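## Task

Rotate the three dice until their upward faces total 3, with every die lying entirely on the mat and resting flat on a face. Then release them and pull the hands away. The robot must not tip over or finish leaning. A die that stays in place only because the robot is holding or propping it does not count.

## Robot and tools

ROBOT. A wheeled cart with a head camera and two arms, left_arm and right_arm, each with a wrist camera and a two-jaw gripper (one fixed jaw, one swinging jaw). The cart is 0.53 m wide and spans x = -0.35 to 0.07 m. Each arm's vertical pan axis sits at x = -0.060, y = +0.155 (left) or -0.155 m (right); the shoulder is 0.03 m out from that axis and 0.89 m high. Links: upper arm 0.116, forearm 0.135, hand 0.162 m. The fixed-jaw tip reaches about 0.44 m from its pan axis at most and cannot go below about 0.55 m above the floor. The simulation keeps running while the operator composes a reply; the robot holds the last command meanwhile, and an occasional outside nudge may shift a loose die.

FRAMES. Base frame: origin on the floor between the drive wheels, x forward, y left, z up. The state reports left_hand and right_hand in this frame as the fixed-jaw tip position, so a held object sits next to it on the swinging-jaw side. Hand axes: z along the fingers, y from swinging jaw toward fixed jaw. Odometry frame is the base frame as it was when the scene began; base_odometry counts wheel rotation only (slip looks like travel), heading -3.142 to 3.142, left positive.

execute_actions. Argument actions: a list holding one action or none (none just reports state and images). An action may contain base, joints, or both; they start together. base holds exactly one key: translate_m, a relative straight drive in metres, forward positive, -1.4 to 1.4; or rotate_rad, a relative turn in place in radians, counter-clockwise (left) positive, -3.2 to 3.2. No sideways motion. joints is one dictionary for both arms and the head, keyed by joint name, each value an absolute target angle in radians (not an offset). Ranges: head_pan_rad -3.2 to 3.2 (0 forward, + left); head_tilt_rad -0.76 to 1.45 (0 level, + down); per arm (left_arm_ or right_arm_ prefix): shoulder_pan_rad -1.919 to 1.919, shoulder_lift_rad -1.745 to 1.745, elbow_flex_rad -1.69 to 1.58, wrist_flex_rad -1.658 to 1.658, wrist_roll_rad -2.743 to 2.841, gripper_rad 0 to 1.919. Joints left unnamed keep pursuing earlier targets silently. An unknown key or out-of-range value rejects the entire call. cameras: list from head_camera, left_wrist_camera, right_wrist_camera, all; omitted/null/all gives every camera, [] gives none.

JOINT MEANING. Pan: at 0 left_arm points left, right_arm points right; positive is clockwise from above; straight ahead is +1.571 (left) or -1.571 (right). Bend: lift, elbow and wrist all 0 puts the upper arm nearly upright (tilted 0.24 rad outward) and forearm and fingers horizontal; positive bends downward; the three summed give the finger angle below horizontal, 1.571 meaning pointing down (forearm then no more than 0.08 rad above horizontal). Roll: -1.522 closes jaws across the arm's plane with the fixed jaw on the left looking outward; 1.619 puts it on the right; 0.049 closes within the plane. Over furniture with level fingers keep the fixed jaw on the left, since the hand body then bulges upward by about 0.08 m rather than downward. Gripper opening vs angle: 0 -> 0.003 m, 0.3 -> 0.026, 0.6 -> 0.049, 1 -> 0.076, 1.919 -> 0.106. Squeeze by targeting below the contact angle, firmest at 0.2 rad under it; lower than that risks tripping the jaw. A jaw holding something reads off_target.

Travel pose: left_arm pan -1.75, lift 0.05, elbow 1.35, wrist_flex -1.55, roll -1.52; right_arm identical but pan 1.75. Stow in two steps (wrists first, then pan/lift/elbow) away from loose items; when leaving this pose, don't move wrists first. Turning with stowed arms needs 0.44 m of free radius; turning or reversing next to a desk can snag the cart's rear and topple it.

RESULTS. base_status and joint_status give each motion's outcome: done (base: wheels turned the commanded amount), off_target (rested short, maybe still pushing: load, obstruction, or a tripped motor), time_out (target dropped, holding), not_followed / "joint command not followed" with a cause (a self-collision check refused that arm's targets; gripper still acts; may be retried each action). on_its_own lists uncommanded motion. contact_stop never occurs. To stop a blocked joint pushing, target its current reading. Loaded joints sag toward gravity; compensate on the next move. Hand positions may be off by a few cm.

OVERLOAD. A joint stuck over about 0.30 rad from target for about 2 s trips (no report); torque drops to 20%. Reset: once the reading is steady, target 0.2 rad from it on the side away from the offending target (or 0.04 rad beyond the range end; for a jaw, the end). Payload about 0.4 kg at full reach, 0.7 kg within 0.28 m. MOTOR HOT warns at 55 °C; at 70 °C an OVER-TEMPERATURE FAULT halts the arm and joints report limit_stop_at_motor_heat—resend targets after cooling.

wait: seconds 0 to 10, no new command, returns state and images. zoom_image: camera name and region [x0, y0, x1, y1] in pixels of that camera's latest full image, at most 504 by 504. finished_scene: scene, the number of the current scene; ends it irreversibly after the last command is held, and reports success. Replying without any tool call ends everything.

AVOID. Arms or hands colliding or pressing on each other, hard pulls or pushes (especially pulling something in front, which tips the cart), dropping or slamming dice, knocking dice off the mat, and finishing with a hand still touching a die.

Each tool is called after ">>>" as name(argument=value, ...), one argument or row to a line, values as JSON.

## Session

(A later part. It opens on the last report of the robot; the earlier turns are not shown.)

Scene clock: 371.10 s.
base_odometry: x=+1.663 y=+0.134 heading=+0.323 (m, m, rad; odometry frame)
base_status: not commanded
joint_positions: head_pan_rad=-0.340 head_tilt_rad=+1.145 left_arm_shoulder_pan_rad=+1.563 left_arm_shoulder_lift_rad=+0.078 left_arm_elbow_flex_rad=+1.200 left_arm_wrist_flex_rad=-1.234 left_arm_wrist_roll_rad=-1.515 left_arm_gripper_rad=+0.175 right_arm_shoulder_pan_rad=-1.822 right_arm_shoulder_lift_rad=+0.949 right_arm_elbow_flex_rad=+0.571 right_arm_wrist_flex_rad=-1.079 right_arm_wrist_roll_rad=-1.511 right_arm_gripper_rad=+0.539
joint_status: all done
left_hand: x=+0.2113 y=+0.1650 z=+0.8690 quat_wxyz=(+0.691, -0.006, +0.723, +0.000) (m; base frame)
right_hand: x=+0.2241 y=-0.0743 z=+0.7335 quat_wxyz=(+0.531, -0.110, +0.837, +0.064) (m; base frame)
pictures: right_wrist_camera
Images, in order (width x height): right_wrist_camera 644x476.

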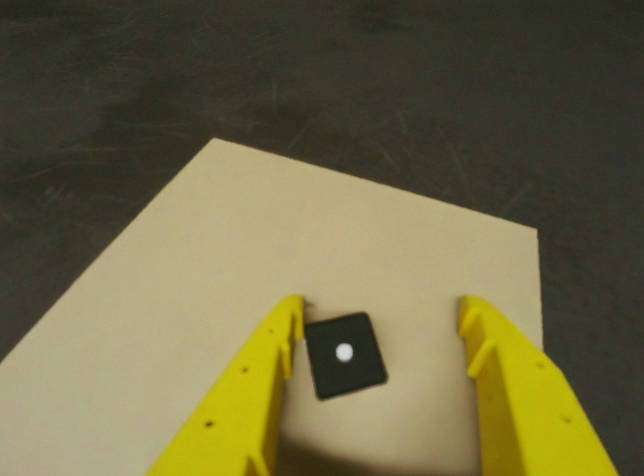

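>>> execute_actions(
  actions=[
    {"joints": {"right_arm_shoulder_lift_rad": 0.5, "right_arm_elbow_flex_rad": 0.8, "right_arm_wrist_flex_rad": -0.95}},
  ],
  cameras=[],
)

>>> execute_actions(
  actions=[
    {"base": {"translate_m": -0.45}, "joints": {"right_arm_shoulder_pan_rad": -1.571, "right_arm_shoulder_lift_rad": 0.05, "right_arm_elbow_flex_rad": 1.3, "right_arm_wrist_flex_rad": -1.4, "head_pan_rad": 0.0, "head_tilt_rad": 0.9}},
  ],
  cameras=["head_camera"],
)

>>> execute_actions(
  actions=[
    {"base": {"rotate_rad": -0.5}},
  ],
  cameras=[],
)

>>> execute_actions(
  actions=[
    {"base": {"translate_m": 0.334}},
  ],
  cameras=[],
)

>>> execute_actions(
  actions=[
    {"base": {"rotate_rad": 0.5}, "joints": {"head_tilt_rad": 1.0}},
  ],
  cameras=["head_camera"],
)

Scene clock: 380.73 s.
base_odometry: x=+1.663 y=+0.134 heading=+0.323 (m, m, rad; odometry frame)
base_status: not commanded
joint_positions: head_pan_rad=-0.340 head_tilt_rad=+1.145 left_arm_shoulder_pan_rad=+1.563 left_arm_shoulder_lift_rad=+0.078 left_arm_elbow_flex_rad=+1.200 left_arm_wrist_flex_rad=-1.234 left_arm_wrist_roll_rad=-1.515 left_arm_gripper_rad=+0.175 right_arm_shoulder_pan_rad=-1.822 right_arm_shoulder_lift_rad=+0.544 right_arm_elbow_flex_rad=+0.798 right_arm_wrist_flex_rad=-0.952 right_arm_wrist_roll_rad=-1.511 right_arm_gripper_rad=+0.540
joint_status: all done
left_hand: x=+0.2113 y=+0.1650 z=+0.8690 quat_wxyz=(+0.691, -0.006, +0.723, +0.000) (m; base frame)
right_hand: x=+0.2254 y=-0.0739 z=+0.7842 quat_wxyz=(+0.552, -0.108, +0.824, +0.067) (m; base frame)
pictures: none
No camera images: the call's "cameras" was empty. Leave "cameras" out to get every camera's image.

Scene clock: 383.83 s.
base_odometry: x=+1.236 y=-0.008 heading=+0.318 (m, m, rad; odometry frame)
base_status: done
joint_positions: head_pan_rad=-0.010 head_tilt_rad=+0.915 left_arm_shoulder_pan_rad=+1.563 left_arm_shoulder_lift_rad=+0.078 left_arm_elbow_flex_rad=+1.200 left_arm_wrist_flex_rad=-1.234 left_arm_wrist_roll_rad=-1.515 left_arm_gripper_rad=+0.175 right_arm_shoulder_pan_rad=-1.581 right_arm_shoulder_lift_rad=+0.082 right_arm_elbow_flex_rad=+1.300 right_arm_wrist_flex_rad=-1.384 right_arm_wrist_roll_rad=-1.511 right_arm_gripper_rad=+0.540
joint_status: all done
left_hand: x=+0.2113 y=+0.1650 z=+0.8690 quat_wxyz=(+0.691, -0.006, +0.723, +0.000) (m; base frame)
right_hand: x=+0.1984 y=-0.1447 z=+0.8724 quat_wxyz=(+0.708, -0.007, +0.706, +0.000) (m; base frame)
pictures: head_camera
Images, in order (width x height): head_camera 644x476.

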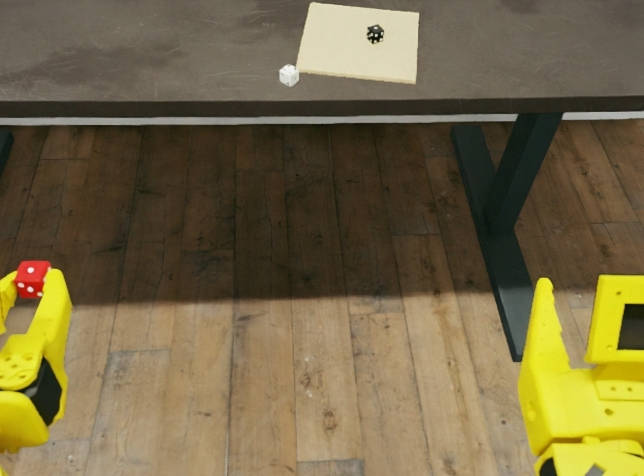

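Scene clock: 385.17 s.
base_odometry: x=+1.236 y=-0.008 heading=-0.180 (m, m, rad; odometry frame)
base_status: done
joint_positions: head_pan_rad=-0.010 head_tilt_rad=+0.915 left_arm_shoulder_pan_rad=+1.563 left_arm_shoulder_lift_rad=+0.078 left_arm_elbow_flex_rad=+1.200 left_arm_wrist_flex_rad=-1.234 left_arm_wrist_roll_rad=-1.515 left_arm_gripper_rad=+0.175 right_arm_shoulder_pan_rad=-1.579 right_arm_shoulder_lift_rad=+0.082 right_arm_elbow_flex_rad=+1.300 right_arm_wrist_flex_rad=-1.384 right_arm_wrist_roll_rad=-1.511 right_arm_gripper_rad=+0.540
joint_status: not commanded
left_hand: x=+0.2113 y=+0.1650 z=+0.8690 quat_wxyz=(+0.691, -0.006, +0.723, +0.000) (m; base frame)
right_hand: x=+0.1984 y=-0.1451 z=+0.8724 quat_wxyz=(+0.708, -0.007, +0.706, -0.001) (m; base frame)
pictures: none
No camera images: the call's "cameras" was empty. Leave "cameras" out to get every camera's image.

Scene clock: 387.60 s.
base_odometry: x=+1.564 y=-0.069 heading=-0.183 (m, m, rad; odometry frame)
base_status: done
joint_positions: head_pan_rad=-0.010 head_tilt_rad=+0.915 left_arm_shoulder_pan_rad=+1.563 left_arm_shoulder_lift_rad=+0.078 left_arm_elbow_flex_rad=+1.200 left_arm_wrist_flex_rad=-1.234 left_arm_wrist_roll_rad=-1.515 left_arm_gripper_rad=+0.175 right_arm_shoulder_pan_rad=-1.579 right_arm_shoulder_lift_rad=+0.082 right_arm_elbow_flex_rad=+1.300 right_arm_wrist_flex_rad=-1.384 right_arm_wrist_roll_rad=-1.511 right_arm_gripper_rad=+0.540
joint_status: not commanded
left_hand: x=+0.2113 y=+0.1650 z=+0.8690 quat_wxyz=(+0.691, -0.006, +0.723, +0.000) (m; base frame)
right_hand: x=+0.1984 y=-0.1451 z=+0.8724 quat_wxyz=(+0.708, -0.007, +0.706, -0.001) (m; base frame)
pictures: none
No camera images: the call's "cameras" was empty. Leave "cameras" out to get every camera's image.

Scene clock: 388.93 s.
base_odometry: x=+1.563 y=-0.069 heading=+0.315 (m, m, rad; odometry frame)
base_status: done
joint_positions: head_pan_rad=-0.010 head_tilt_rad=+0.995 left_arm_shoulder_pan_rad=+1.563 left_arm_shoulder_lift_rad=+0.078 left_arm_elbow_flex_rad=+1.200 left_arm_wrist_flex_rad=-1.234 left_arm_wrist_roll_rad=-1.515 left_arm_gripper_rad=+0.175 right_arm_shoulder_pan_rad=-1.579 right_arm_shoulder_lift_rad=+0.082 right_arm_elbow_flex_rad=+1.300 right_arm_wrist_flex_rad=-1.384 right_arm_wrist_roll_rad=-1.511 right_arm_gripper_rad=+0.540
joint_status: all done
left_hand: x=+0.2113 y=+0.1650 z=+0.8690 quat_wxyz=(+0.691, -0.006, +0.723, +0.000) (m; base frame)
right_hand: x=+0.1984 y=-0.1451 z=+0.8724 quat_wxyz=(+0.708, -0.007, +0.706, -0.001) (m; base frame)
pictures: head_camera
Images, in order (width x height): head_camera 644x476.

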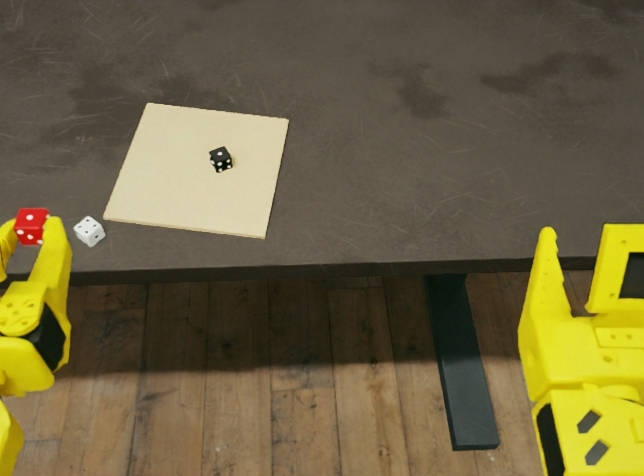

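>>> execute_actions(
  actions=[
    {"base": {"translate_m": 0.16}, "joints": {"head_tilt_rad": 1.15, "head_pan_rad": 0.3}},
  ],
  cameras=["head_camera"],
)

Scene clock: 394.83 s.
base_odometry: x=+1.715 y=-0.019 heading=+0.317 (m, m, rad; odometry frame)
base_status: done
joint_positions: head_pan_rad=+0.290 head_tilt_rad=+1.145 left_arm_shoulder_pan_rad=+1.563 left_arm_shoulder_lift_rad=+0.078 left_arm_elbow_flex_rad=+1.200 left_arm_wrist_flex_rad=-1.234 left_arm_wrist_roll_rad=-1.515 left_arm_gripper_rad=+0.175 right_arm_shoulder_pan_rad=-1.579 right_arm_shoulder_lift_rad=+0.080 right_arm_elbow_flex_rad=+1.300 right_arm_wrist_flex_rad=-1.384 right_arm_wrist_roll_rad=-1.511 right_arm_gripper_rad=+0.540
joint_status: all done
left_hand: x=+0.2113 y=+0.1650 z=+0.8690 quat_wxyz=(+0.691, -0.006, +0.723, +0.000) (m; base frame)
right_hand: x=+0.1984 y=-0.1451 z=+0.8727 quat_wxyz=(+0.708, -0.007, +0.706, -0.001) (m; base frame)
pictures: head_camera
Images, in order (width x height): head_camera 644x476.

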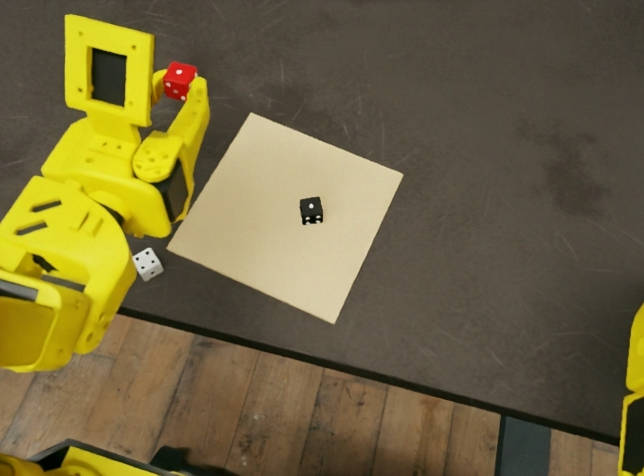

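>>> execute_actions(
  actions=[
    {"joints": {"left_arm_shoulder_pan_rad": 1.67, "left_arm_shoulder_lift_rad": 0.61, "left_arm_elbow_flex_rad": 0.65, "left_arm_wrist_flex_rad": -0.85, "left_arm_wrist_roll_rad": -1.522}},
  ],
  cameras=["head_camera", "left_wrist_camera"],
)

Scene clock: 413.60 s.
base_odometry: x=+1.715 y=-0.019 heading=+0.317 (m, m, rad; odometry frame)
base_status: not commanded
joint_positions: head_pan_rad=+0.290 head_tilt_rad=+1.145 left_arm_shoulder_pan_rad=+1.659 left_arm_shoulder_lift_rad=+0.619 left_arm_elbow_flex_rad=+0.676 left_arm_wrist_flex_rad=-0.852 left_arm_wrist_roll_rad=-1.515 left_arm_gripper_rad=+0.175 right_arm_shoulder_pan_rad=-1.579 right_arm_shoulder_lift_rad=+0.080 right_arm_elbow_flex_rad=+1.300 right_arm_wrist_flex_rad=-1.384 right_arm_wrist_roll_rad=-1.511 right_arm_gripper_rad=+0.540
joint_status: all done
left_hand: x=+0.2447 y=+0.1358 z=+0.7720 quat_wxyz=(+0.534, +0.034, +0.844, -0.026) (m; base frame)
right_hand: x=+0.1984 y=-0.1451 z=+0.8727 quat_wxyz=(+0.708, -0.007, +0.706, -0.001) (m; base frame)
pictures: head_camera, left_wrist_camera
Images, in order (width x height): head_camera 644x476, left_wrist_camera 644x476.

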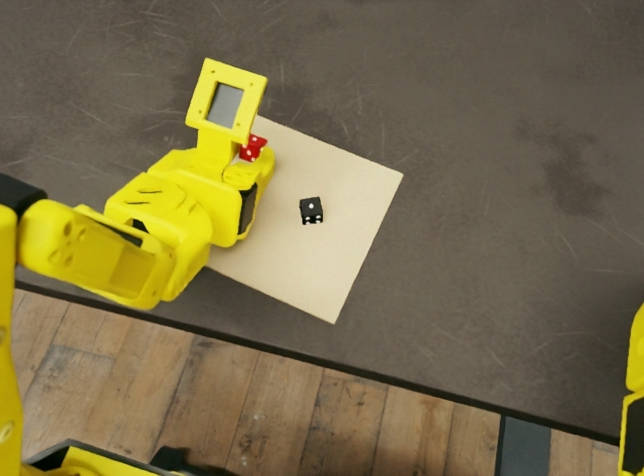

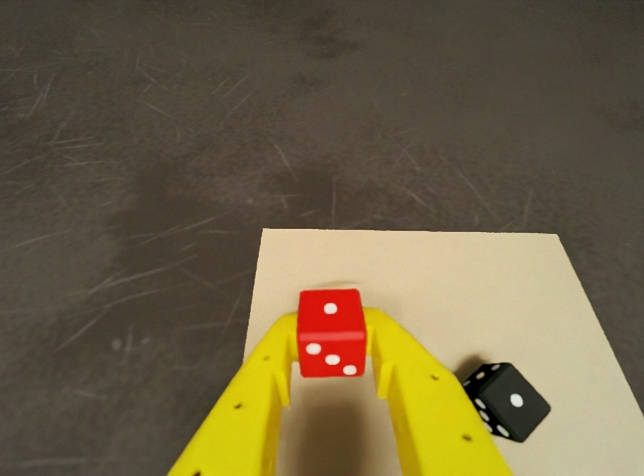

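>>> execute_actions(
  actions=[
    {"joints": {"left_arm_shoulder_lift_rad": 0.925, "left_arm_elbow_flex_rad": 0.482, "left_arm_wrist_flex_rad": -1.005}},
  ],
  cameras=["head_camera", "left_wrist_camera"],
)

Scene clock: 418.50 s.
base_odometry: x=+1.715 y=-0.019 heading=+0.317 (m, m, rad; odometry frame)
base_status: not commanded
joint_positions: head_pan_rad=+0.290 head_tilt_rad=+1.145 left_arm_shoulder_pan_rad=+1.661 left_arm_shoulder_lift_rad=+0.921 left_arm_elbow_flex_rad=+0.493 left_arm_wrist_flex_rad=-1.004 left_arm_wrist_roll_rad=-1.515 left_arm_gripper_rad=+0.175 right_arm_shoulder_pan_rad=-1.579 right_arm_shoulder_lift_rad=+0.080 right_arm_elbow_flex_rad=+1.300 right_arm_wrist_flex_rad=-1.384 right_arm_wrist_roll_rad=-1.511 right_arm_gripper_rad=+0.540
joint_status: all done
left_hand: x=+0.2496 y=+0.1348 z=+0.7430 quat_wxyz=(+0.547, +0.034, +0.836, -0.027) (m; base frame)
right_hand: x=+0.1984 y=-0.1451 z=+0.8727 quat_wxyz=(+0.708, -0.007, +0.706, -0.001) (m; base frame)
pictures: head_camera, left_wrist_camera
Images, in order (width x height): head_camera 644x476, left_wrist_camera 644x476.

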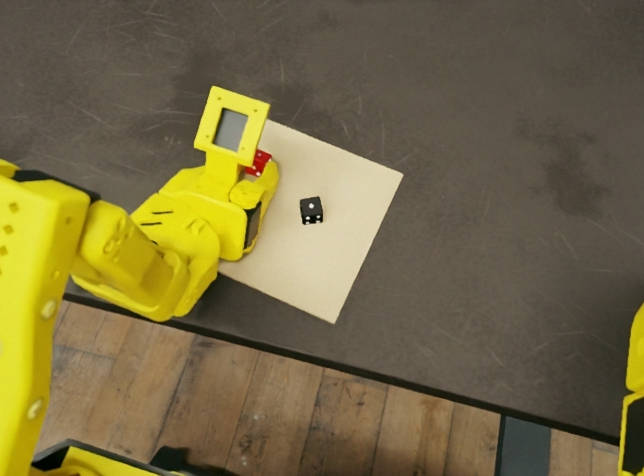

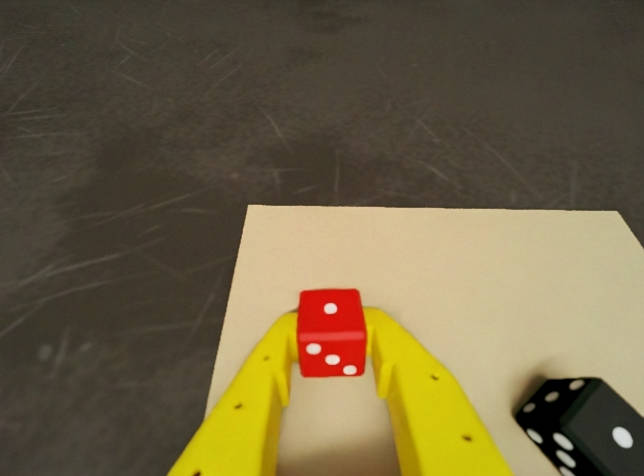

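>>> execute_actions(
  actions=[
    {"joints": {"left_arm_gripper_rad": 0.42}},
  ],
  cameras=["left_wrist_camera"],
)

Scene clock: 421.90 s.
base_odometry: x=+1.715 y=-0.019 heading=+0.317 (m, m, rad; odometry frame)
base_status: not commanded
joint_positions: head_pan_rad=+0.290 head_tilt_rad=+1.145 left_arm_shoulder_pan_rad=+1.661 left_arm_shoulder_lift_rad=+0.932 left_arm_elbow_flex_rad=+0.493 left_arm_wrist_flex_rad=-1.004 left_arm_wrist_roll_rad=-1.515 left_arm_gripper_rad=+0.411 right_arm_shoulder_pan_rad=-1.579 right_arm_shoulder_lift_rad=+0.080 right_arm_elbow_flex_rad=+1.300 right_arm_wrist_flex_rad=-1.384 right_arm_wrist_roll_rad=-1.511 right_arm_gripper_rad=+0.540
joint_status: all done
left_hand: x=+0.2480 y=+0.1350 z=+0.7400 quat_wxyz=(+0.543, +0.035, +0.839, -0.026) (m; base frame)
right_hand: x=+0.1984 y=-0.1451 z=+0.8727 quat_wxyz=(+0.708, -0.007, +0.706, -0.001) (m; base frame)
pictures: left_wrist_camera
Images, in order (width x height): left_wrist_camera 644x476.

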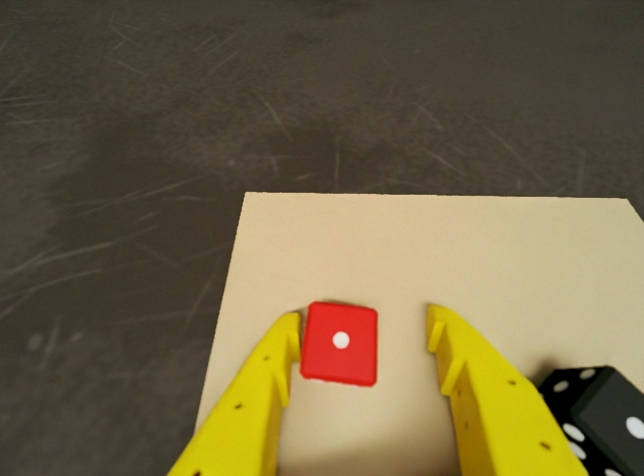

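>>> execute_actions(
  actions=[
    {"joints": {"left_arm_shoulder_lift_rad": 0.5, "left_arm_elbow_flex_rad": 0.7, "left_arm_wrist_flex_rad": -0.8}},
  ],
  cameras=[],
)

>>> execute_actions(
  actions=[
    {"joints": {"left_arm_shoulder_pan_rad": 1.56, "left_arm_shoulder_lift_rad": 0.2, "left_arm_elbow_flex_rad": 0.2, "left_arm_wrist_flex_rad": 0.5, "left_arm_gripper_rad": 0.8}},
  ],
  cameras=[],
)

>>> execute_actions(
  actions=[
    {"joints": {"left_arm_shoulder_lift_rad": 0.14, "left_arm_elbow_flex_rad": 0.326, "left_arm_wrist_flex_rad": 1.08, "left_arm_wrist_roll_rad": 2.34}},
  ],
  cameras=["head_camera", "left_wrist_camera"],
)

Scene clock: 434.67 s.
base_odometry: x=+1.715 y=-0.019 heading=+0.317 (m, m, rad; odometry frame)
base_status: not commanded
joint_positions: head_pan_rad=+0.290 head_tilt_rad=+1.145 left_arm_shoulder_pan_rad=+1.661 left_arm_shoulder_lift_rad=+0.541 left_arm_elbow_flex_rad=+0.700 left_arm_wrist_flex_rad=-0.801 left_arm_wrist_roll_rad=-1.515 left_arm_gripper_rad=+0.412 right_arm_shoulder_pan_rad=-1.579 right_arm_shoulder_lift_rad=+0.080 right_arm_elbow_flex_rad=+1.300 right_arm_wrist_flex_rad=-1.384 right_arm_wrist_roll_rad=-1.511 right_arm_gripper_rad=+0.540
joint_status: all done
left_hand: x=+0.2455 y=+0.1352 z=+0.7815 quat_wxyz=(+0.535, +0.035, +0.844, -0.026) (m; base frame)
right_hand: x=+0.1984 y=-0.1451 z=+0.8727 quat_wxyz=(+0.708, -0.007, +0.706, -0.001) (m; base frame)
pictures: none
No camera images: the call's "cameras" was empty. Leave "cameras" out to get every camera's image.

Scene clock: 436.30 s.
base_odometry: x=+1.715 y=-0.019 heading=+0.317 (m, m, rad; odometry frame)
base_status: not commanded
joint_positions: head_pan_rad=+0.290 head_tilt_rad=+1.145 left_arm_shoulder_pan_rad=+1.569 left_arm_shoulder_lift_rad=+0.245 left_arm_elbow_flex_rad=+0.238 left_arm_wrist_flex_rad=+0.496 left_arm_wrist_roll_rad=-1.515 left_arm_gripper_rad=+0.792 right_arm_shoulder_pan_rad=-1.579 right_arm_shoulder_lift_rad=+0.080 right_arm_elbow_flex_rad=+1.300 right_arm_wrist_flex_rad=-1.384 right_arm_wrist_roll_rad=-1.511 right_arm_gripper_rad=+0.540
joint_status: all done
left_hand: x=+0.2359 y=+0.1634 z=+0.8049 quat_wxyz=(+0.291, -0.005, +0.957, -0.001) (m; base frame)
right_hand: x=+0.1984 y=-0.1451 z=+0.8727 quat_wxyz=(+0.708, -0.007, +0.706, -0.001) (m; base frame)
pictures: none
No camera images: the call's "cameras" was empty. Leave "cameras" out to get every camera's image.

Scene clock: 440.03 s.
base_odometry: x=+1.715 y=-0.019 heading=+0.317 (m, m, rad; odometry frame)
base_status: not commanded
joint_positions: head_pan_rad=+0.290 head_tilt_rad=+1.145 left_arm_shoulder_pan_rad=+1.569 left_arm_shoulder_lift_rad=+0.177 left_arm_elbow_flex_rad=+0.329 left_arm_wrist_flex_rad=+1.073 left_arm_wrist_roll_rad=+2.333 left_arm_gripper_rad=+0.792 right_arm_shoulder_pan_rad=-1.579 right_arm_shoulder_lift_rad=+0.080 right_arm_elbow_flex_rad=+1.300 right_arm_wrist_flex_rad=-1.384 right_arm_wrist_roll_rad=-1.511 right_arm_gripper_rad=+0.540
joint_status: all done
left_hand: x=+0.1423 y=+0.1494 z=+0.7784 quat_wxyz=(+0.002, -0.937, -0.350, +0.004) (m; base frame)
right_hand: x=+0.1984 y=-0.1451 z=+0.8727 quat_wxyz=(+0.708, -0.007, +0.706, -0.001) (m; base frame)
pictures: head_camera, left_wrist_camera
Images, in order (width x height): head_camera 644x476, left_wrist_camera 644x476.

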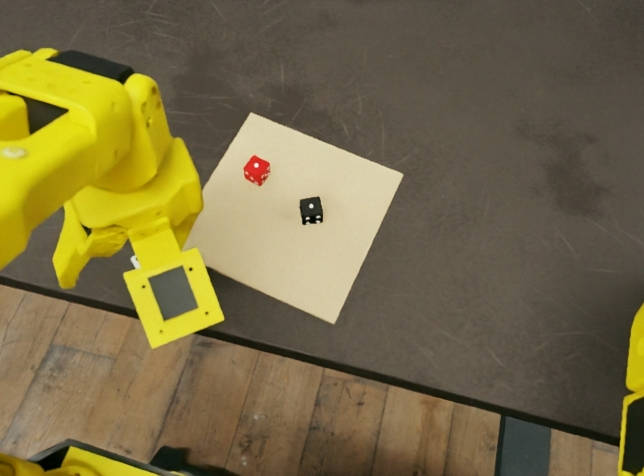

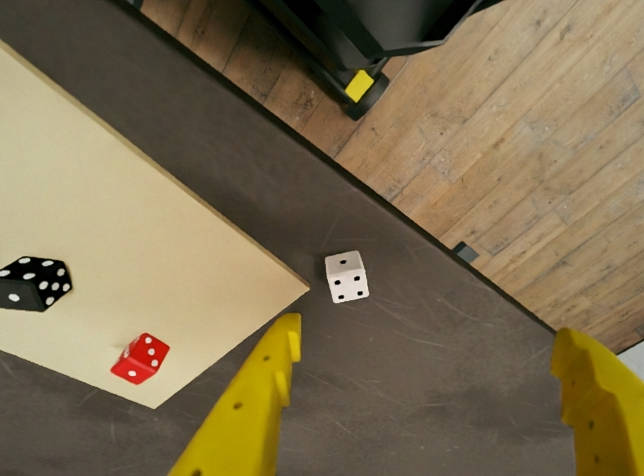

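>>> execute_actions(
  actions=[
    {"joints": {"left_arm_shoulder_pan_rad": 1.50, "left_arm_shoulder_lift_rad": 0.425, "left_arm_elbow_flex_rad": 0.2, "left_arm_wrist_flex_rad": 0.897, "left_arm_wrist_roll_rad": 2.40}},
  ],
  cameras=["left_wrist_camera"],
)

Scene clock: 449.13 s.
base_odometry: x=+1.715 y=-0.019 heading=+0.317 (m, m, rad; odometry frame)
base_status: not commanded
joint_positions: head_pan_rad=+0.290 head_tilt_rad=+1.145 left_arm_shoulder_pan_rad=+1.510 left_arm_shoulder_lift_rad=+0.434 left_arm_elbow_flex_rad=+0.231 left_arm_wrist_flex_rad=+0.903 left_arm_wrist_roll_rad=+2.391 left_arm_gripper_rad=+0.792 right_arm_shoulder_pan_rad=-1.579 right_arm_shoulder_lift_rad=+0.080 right_arm_elbow_flex_rad=+1.300 right_arm_wrist_flex_rad=-1.384 right_arm_wrist_roll_rad=-1.511 right_arm_gripper_rad=+0.540
joint_status: all done
left_hand: x=+0.1587 y=+0.1625 z=+0.7448 quat_wxyz=(-0.001, -0.915, -0.404, -0.002) (m; base frame)
right_hand: x=+0.1984 y=-0.1451 z=+0.8727 quat_wxyz=(+0.708, -0.007, +0.706, -0.001) (m; base frame)
pictures: left_wrist_camera
Images, in order (width x height): left_wrist_camera 644x476.

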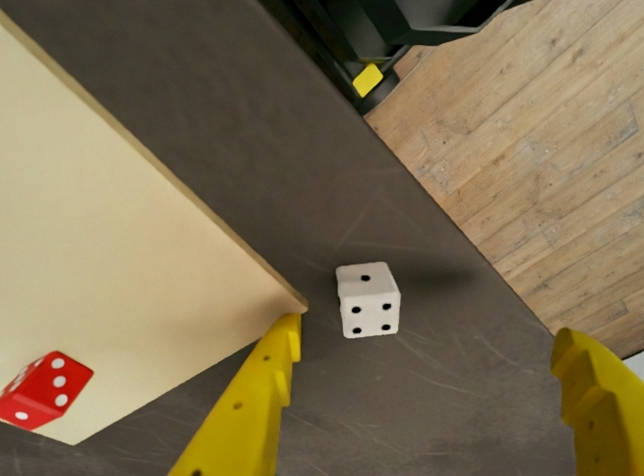

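>>> execute_actions(
  actions=[
    {"joints": {"left_arm_shoulder_lift_rad": 0.49, "left_arm_wrist_flex_rad": 0.833}},
  ],
  cameras=["left_wrist_camera"],
)

>>> execute_actions(
  actions=[
    {"joints": {"left_arm_gripper_rad": 0.02}},
  ],
  cameras=["left_wrist_camera"],
)

Scene clock: 453.47 s.
base_odometry: x=+1.715 y=-0.019 heading=+0.317 (m, m, rad; odometry frame)
base_status: not commanded
joint_positions: head_pan_rad=+0.290 head_tilt_rad=+1.145 left_arm_shoulder_pan_rad=+1.510 left_arm_shoulder_lift_rad=+0.500 left_arm_elbow_flex_rad=+0.229 left_arm_wrist_flex_rad=+0.839 left_arm_wrist_roll_rad=+2.391 left_arm_gripper_rad=+0.792 right_arm_shoulder_pan_rad=-1.579 right_arm_shoulder_lift_rad=+0.080 right_arm_elbow_flex_rad=+1.300 right_arm_wrist_flex_rad=-1.384 right_arm_wrist_roll_rad=-1.511 right_arm_gripper_rad=+0.540
joint_status: all done
left_hand: x=+0.1592 y=+0.1626 z=+0.7329 quat_wxyz=(-0.001, -0.915, -0.404, -0.002) (m; base frame)
right_hand: x=+0.1984 y=-0.1451 z=+0.8727 quat_wxyz=(+0.708, -0.007, +0.706, -0.001) (m; base frame)
pictures: left_wrist_camera
Images, in order (width x height): left_wrist_camera 644x476.

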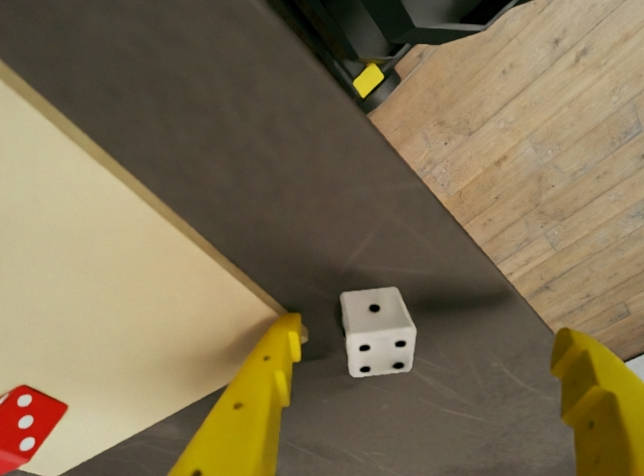

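Scene clock: 454.40 s.
base_odometry: x=+1.715 y=-0.019 heading=+0.317 (m, m, rad; odometry frame)
base_status: not commanded
joint_positions: head_pan_rad=+0.290 head_tilt_rad=+1.145 left_arm_shoulder_pan_rad=+1.510 left_arm_shoulder_lift_rad=+0.500 left_arm_elbow_flex_rad=+0.229 left_arm_wrist_flex_rad=+0.839 left_arm_wrist_roll_rad=+2.391 left_arm_gripper_rad=+0.175 right_arm_shoulder_pan_rad=-1.579 right_arm_shoulder_lift_rad=+0.080 right_arm_elbow_flex_rad=+1.300 right_arm_wrist_flex_rad=-1.384 right_arm_wrist_roll_rad=-1.511 right_arm_gripper_rad=+0.540
joint_status: left_arm_gripper_rad off_target (ended at +0.175, target +0.020)
left_hand: x=+0.1592 y=+0.1626 z=+0.7329 quat_wxyz=(-0.001, -0.915, -0.404, -0.002) (m; base frame)
right_hand: x=+0.1984 y=-0.1451 z=+0.8727 quat_wxyz=(+0.708, -0.007, +0.706, -0.001) (m; base frame)
pictures: left_wrist_camera
Images, in order (width x height): left_wrist_camera 644x476.

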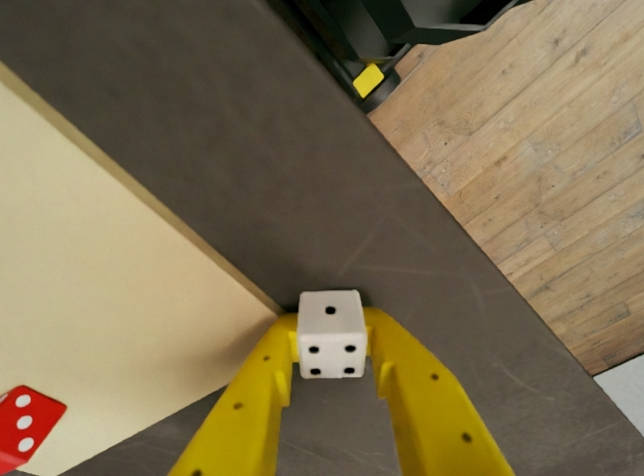

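>>> execute_actions(
  actions=[
    {"joints": {"left_arm_shoulder_lift_rad": 0.2, "left_arm_elbow_flex_rad": 0.2, "left_arm_wrist_flex_rad": 0.6}},
  ],
  cameras=[],
)

>>> execute_actions(
  actions=[
    {"joints": {"left_arm_shoulder_pan_rad": 1.715, "left_arm_shoulder_lift_rad": 0.4, "left_arm_elbow_flex_rad": 1.03, "left_arm_wrist_flex_rad": -1.0, "left_arm_wrist_roll_rad": -1.522}},
  ],
  cameras=["head_camera", "left_wrist_camera"],
)

Scene clock: 463.97 s.
base_odometry: x=+1.715 y=-0.019 heading=+0.317 (m, m, rad; odometry frame)
base_status: not commanded
joint_positions: head_pan_rad=+0.290 head_tilt_rad=+1.145 left_arm_shoulder_pan_rad=+1.509 left_arm_shoulder_lift_rad=+0.243 left_arm_elbow_flex_rad=+0.229 left_arm_wrist_flex_rad=+0.612 left_arm_wrist_roll_rad=+2.391 left_arm_gripper_rad=+0.175 right_arm_shoulder_pan_rad=-1.579 right_arm_shoulder_lift_rad=+0.080 right_arm_elbow_flex_rad=+1.300 right_arm_wrist_flex_rad=-1.384 right_arm_wrist_roll_rad=-1.511 right_arm_gripper_rad=+0.540
joint_status: all done
left_hand: x=+0.2271 y=+0.1671 z=+0.8005 quat_wxyz=(-0.084, -0.887, -0.393, -0.226) (m; base frame)
right_hand: x=+0.1984 y=-0.1451 z=+0.8727 quat_wxyz=(+0.708, -0.007, +0.706, -0.001) (m; base frame)
pictures: none
No camera images: the call's "cameras" was empty. Leave "cameras" out to get every camera's image.

Scene clock: 467.73 s.
base_odometry: x=+1.715 y=-0.019 heading=+0.317 (m, m, rad; odometry frame)
base_status: not commanded
joint_positions: head_pan_rad=+0.290 head_tilt_rad=+1.145 left_arm_shoulder_pan_rad=+1.721 left_arm_shoulder_lift_rad=+0.417 left_arm_elbow_flex_rad=+1.050 left_arm_wrist_flex_rad=-0.985 left_arm_wrist_roll_rad=-1.513 left_arm_gripper_rad=+0.175 right_arm_shoulder_pan_rad=-1.579 right_arm_shoulder_lift_rad=+0.080 right_arm_elbow_flex_rad=+1.300 right_arm_wrist_flex_rad=-1.384 right_arm_wrist_roll_rad=-1.511 right_arm_gripper_rad=+0.540
joint_status: all done
left_hand: x=+0.2011 y=+0.1234 z=+0.7774 quat_wxyz=(+0.517, +0.060, +0.853, -0.041) (m; base frame)
right_hand: x=+0.1984 y=-0.1451 z=+0.8727 quat_wxyz=(+0.708, -0.007, +0.706, -0.001) (m; base frame)
pictures: head_camera, left_wrist_camera
Images, in order (width x height): head_camera 644x476, left_wrist_camera 644x476.

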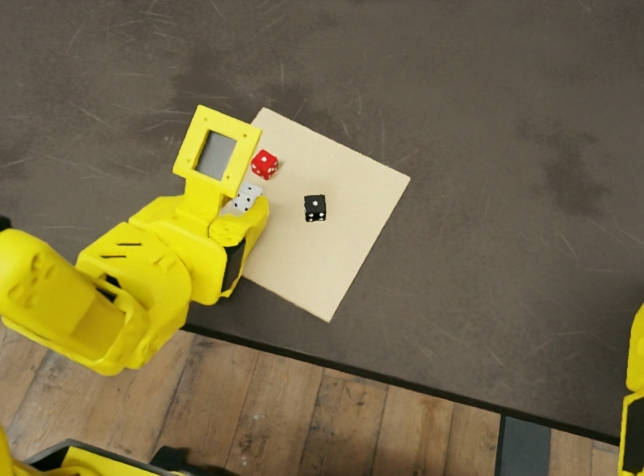

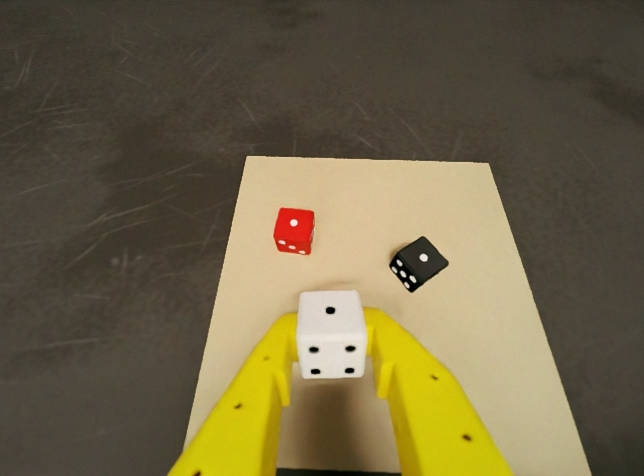

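>>> execute_actions(
  actions=[
    {"joints": {"left_arm_shoulder_lift_rad": 0.81, "left_arm_elbow_flex_rad": 0.85, "left_arm_wrist_flex_rad": -1.2}},
  ],
  cameras=["head_camera", "left_wrist_camera"],
)

Scene clock: 471.80 s.
base_odometry: x=+1.715 y=-0.019 heading=+0.317 (m, m, rad; odometry frame)
base_status: not commanded
joint_positions: head_pan_rad=+0.290 head_tilt_rad=+1.145 left_arm_shoulder_pan_rad=+1.721 left_arm_shoulder_lift_rad=+0.808 left_arm_elbow_flex_rad=+0.860 left_arm_wrist_flex_rad=-1.199 left_arm_wrist_roll_rad=-1.513 left_arm_gripper_rad=+0.175 right_arm_shoulder_pan_rad=-1.579 right_arm_shoulder_lift_rad=+0.080 right_arm_elbow_flex_rad=+1.300 right_arm_wrist_flex_rad=-1.384 right_arm_wrist_roll_rad=-1.511 right_arm_gripper_rad=+0.540
joint_status: all done
left_hand: x=+0.2045 y=+0.1229 z=+0.7439 quat_wxyz=(+0.522, +0.060, +0.850, -0.042) (m; base frame)
right_hand: x=+0.1984 y=-0.1451 z=+0.8727 quat_wxyz=(+0.708, -0.007, +0.706, -0.001) (m; base frame)
pictures: head_camera, left_wrist_camera
Images, in order (width x height): head_camera 644x476, left_wrist_camera 644x476.

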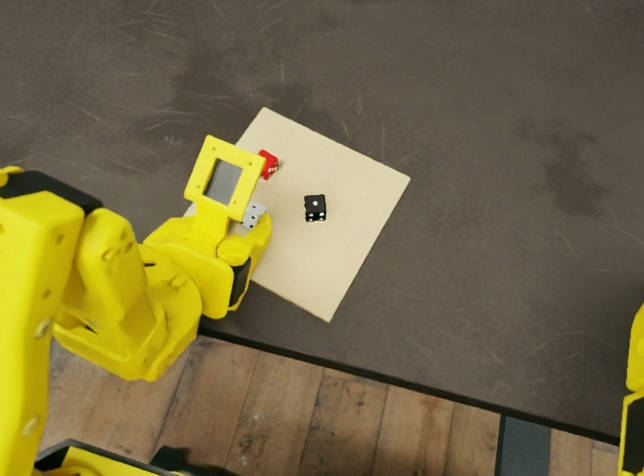

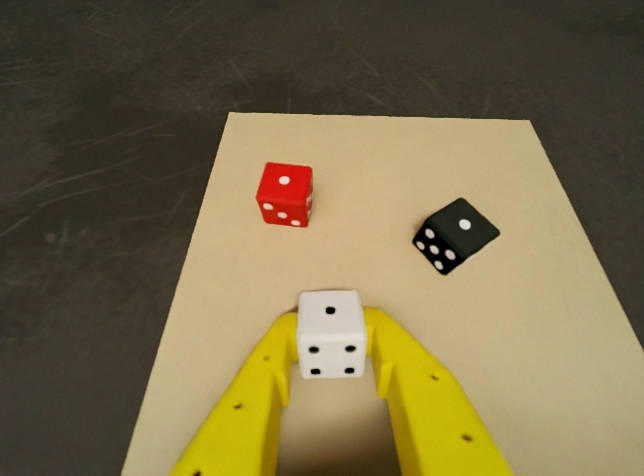

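>>> execute_actions(
  actions=[
    {"joints": {"left_arm_gripper_rad": 0.45}},
  ],
  cameras=["left_wrist_camera"],
)

>>> execute_actions(
  actions=[
    {"joints": {"left_arm_shoulder_lift_rad": 0.4, "left_arm_elbow_flex_rad": 1.03, "left_arm_wrist_flex_rad": -1.0}},
  ],
  cameras=[],
)

>>> execute_actions(
  actions=[
    {"base": {"translate_m": -0.3}, "joints": {"left_arm_shoulder_pan_rad": 1.571, "left_arm_shoulder_lift_rad": 0.05, "left_arm_elbow_flex_rad": 1.3, "left_arm_wrist_flex_rad": -1.4, "head_tilt_rad": 0.9, "head_pan_rad": 0.2}},
  ],
  cameras=["head_camera"],
)

Scene clock: 476.50 s.
base_odometry: x=+1.715 y=-0.019 heading=+0.317 (m, m, rad; odometry frame)
base_status: not commanded
joint_positions: head_pan_rad=+0.290 head_tilt_rad=+1.145 left_arm_shoulder_pan_rad=+1.721 left_arm_shoulder_lift_rad=+0.816 left_arm_elbow_flex_rad=+0.860 left_arm_wrist_flex_rad=-1.199 left_arm_wrist_roll_rad=-1.513 left_arm_gripper_rad=+0.440 right_arm_shoulder_pan_rad=-1.579 right_arm_shoulder_lift_rad=+0.080 right_arm_elbow_flex_rad=+1.300 right_arm_wrist_flex_rad=-1.384 right_arm_wrist_roll_rad=-1.511 right_arm_gripper_rad=+0.540
joint_status: all done
left_hand: x=+0.2033 y=+0.1231 z=+0.7421 quat_wxyz=(+0.519, +0.060, +0.852, -0.041) (m; base frame)
right_hand: x=+0.1984 y=-0.1451 z=+0.8727 quat_wxyz=(+0.708, -0.007, +0.706, -0.001) (m; base frame)
pictures: left_wrist_camera
Images, in order (width x height): left_wrist_camera 644x476.

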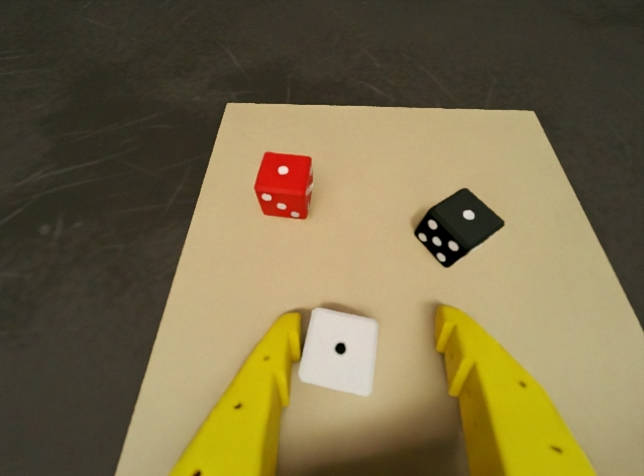

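Scene clock: 477.57 s.
base_odometry: x=+1.715 y=-0.019 heading=+0.317 (m, m, rad; odometry frame)
base_status: not commanded
joint_positions: head_pan_rad=+0.290 head_tilt_rad=+1.145 left_arm_shoulder_pan_rad=+1.721 left_arm_shoulder_lift_rad=+0.434 left_arm_elbow_flex_rad=+1.028 left_arm_wrist_flex_rad=-1.001 left_arm_wrist_roll_rad=-1.513 left_arm_gripper_rad=+0.442 right_arm_shoulder_pan_rad=-1.579 right_arm_shoulder_lift_rad=+0.080 right_arm_elbow_flex_rad=+1.300 right_arm_wrist_flex_rad=-1.384 right_arm_wrist_roll_rad=-1.511 right_arm_gripper_rad=+0.540
joint_status: all done
left_hand: x=+0.2047 y=+0.1229 z=+0.7791 quat_wxyz=(+0.525, +0.060, +0.848, -0.042) (m; base frame)
right_hand: x=+0.1984 y=-0.1451 z=+0.8727 quat_wxyz=(+0.708, -0.007, +0.706, -0.001) (m; base frame)
pictures: none
No camera images: the call's "cameras" was empty. Leave "cameras" out to get every camera's image.

Scene clock: 479.93 s.
base_odometry: x=+1.430 y=-0.113 heading=+0.311 (m, m, rad; odometry frame)
base_status: done
joint_positions: head_pan_rad=+0.210 head_tilt_rad=+0.915 left_arm_shoulder_pan_rad=+1.581 left_arm_shoulder_lift_rad=+0.079 left_arm_elbow_flex_rad=+1.300 left_arm_wrist_flex_rad=-1.384 left_arm_wrist_roll_rad=-1.513 left_arm_gripper_rad=+0.442 right_arm_shoulder_pan_rad=-1.579 right_arm_shoulder_lift_rad=+0.080 right_arm_elbow_flex_rad=+1.300 right_arm_wrist_flex_rad=-1.384 right_arm_wrist_roll_rad=-1.511 right_arm_gripper_rad=+0.540
joint_status: all done
left_hand: x=+0.1986 y=+0.1601 z=+0.8731 quat_wxyz=(+0.709, +0.000, +0.705, -0.007) (m; base frame)
right_hand: x=+0.1984 y=-0.1451 z=+0.8727 quat_wxyz=(+0.708, -0.007, +0.706, -0.001) (m; base frame)
pictures: head_camera
Images, in order (width x height): head_camera 644x476.

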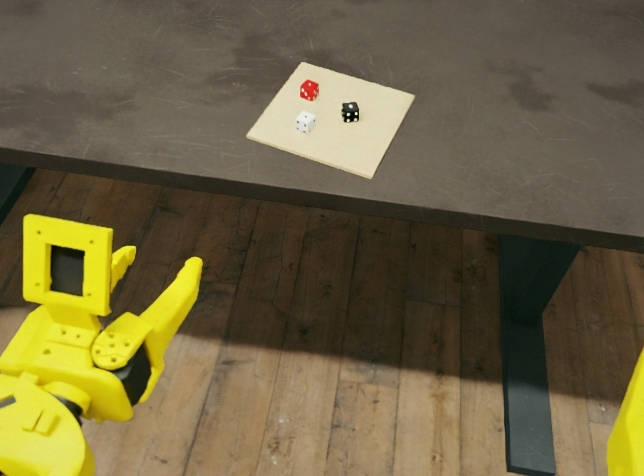

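All three dice show 1 on top and sit fully on the mat. Ending scene 1.

>>> finished_scene(
  scene=1,
)

The scene is finished: the task was done.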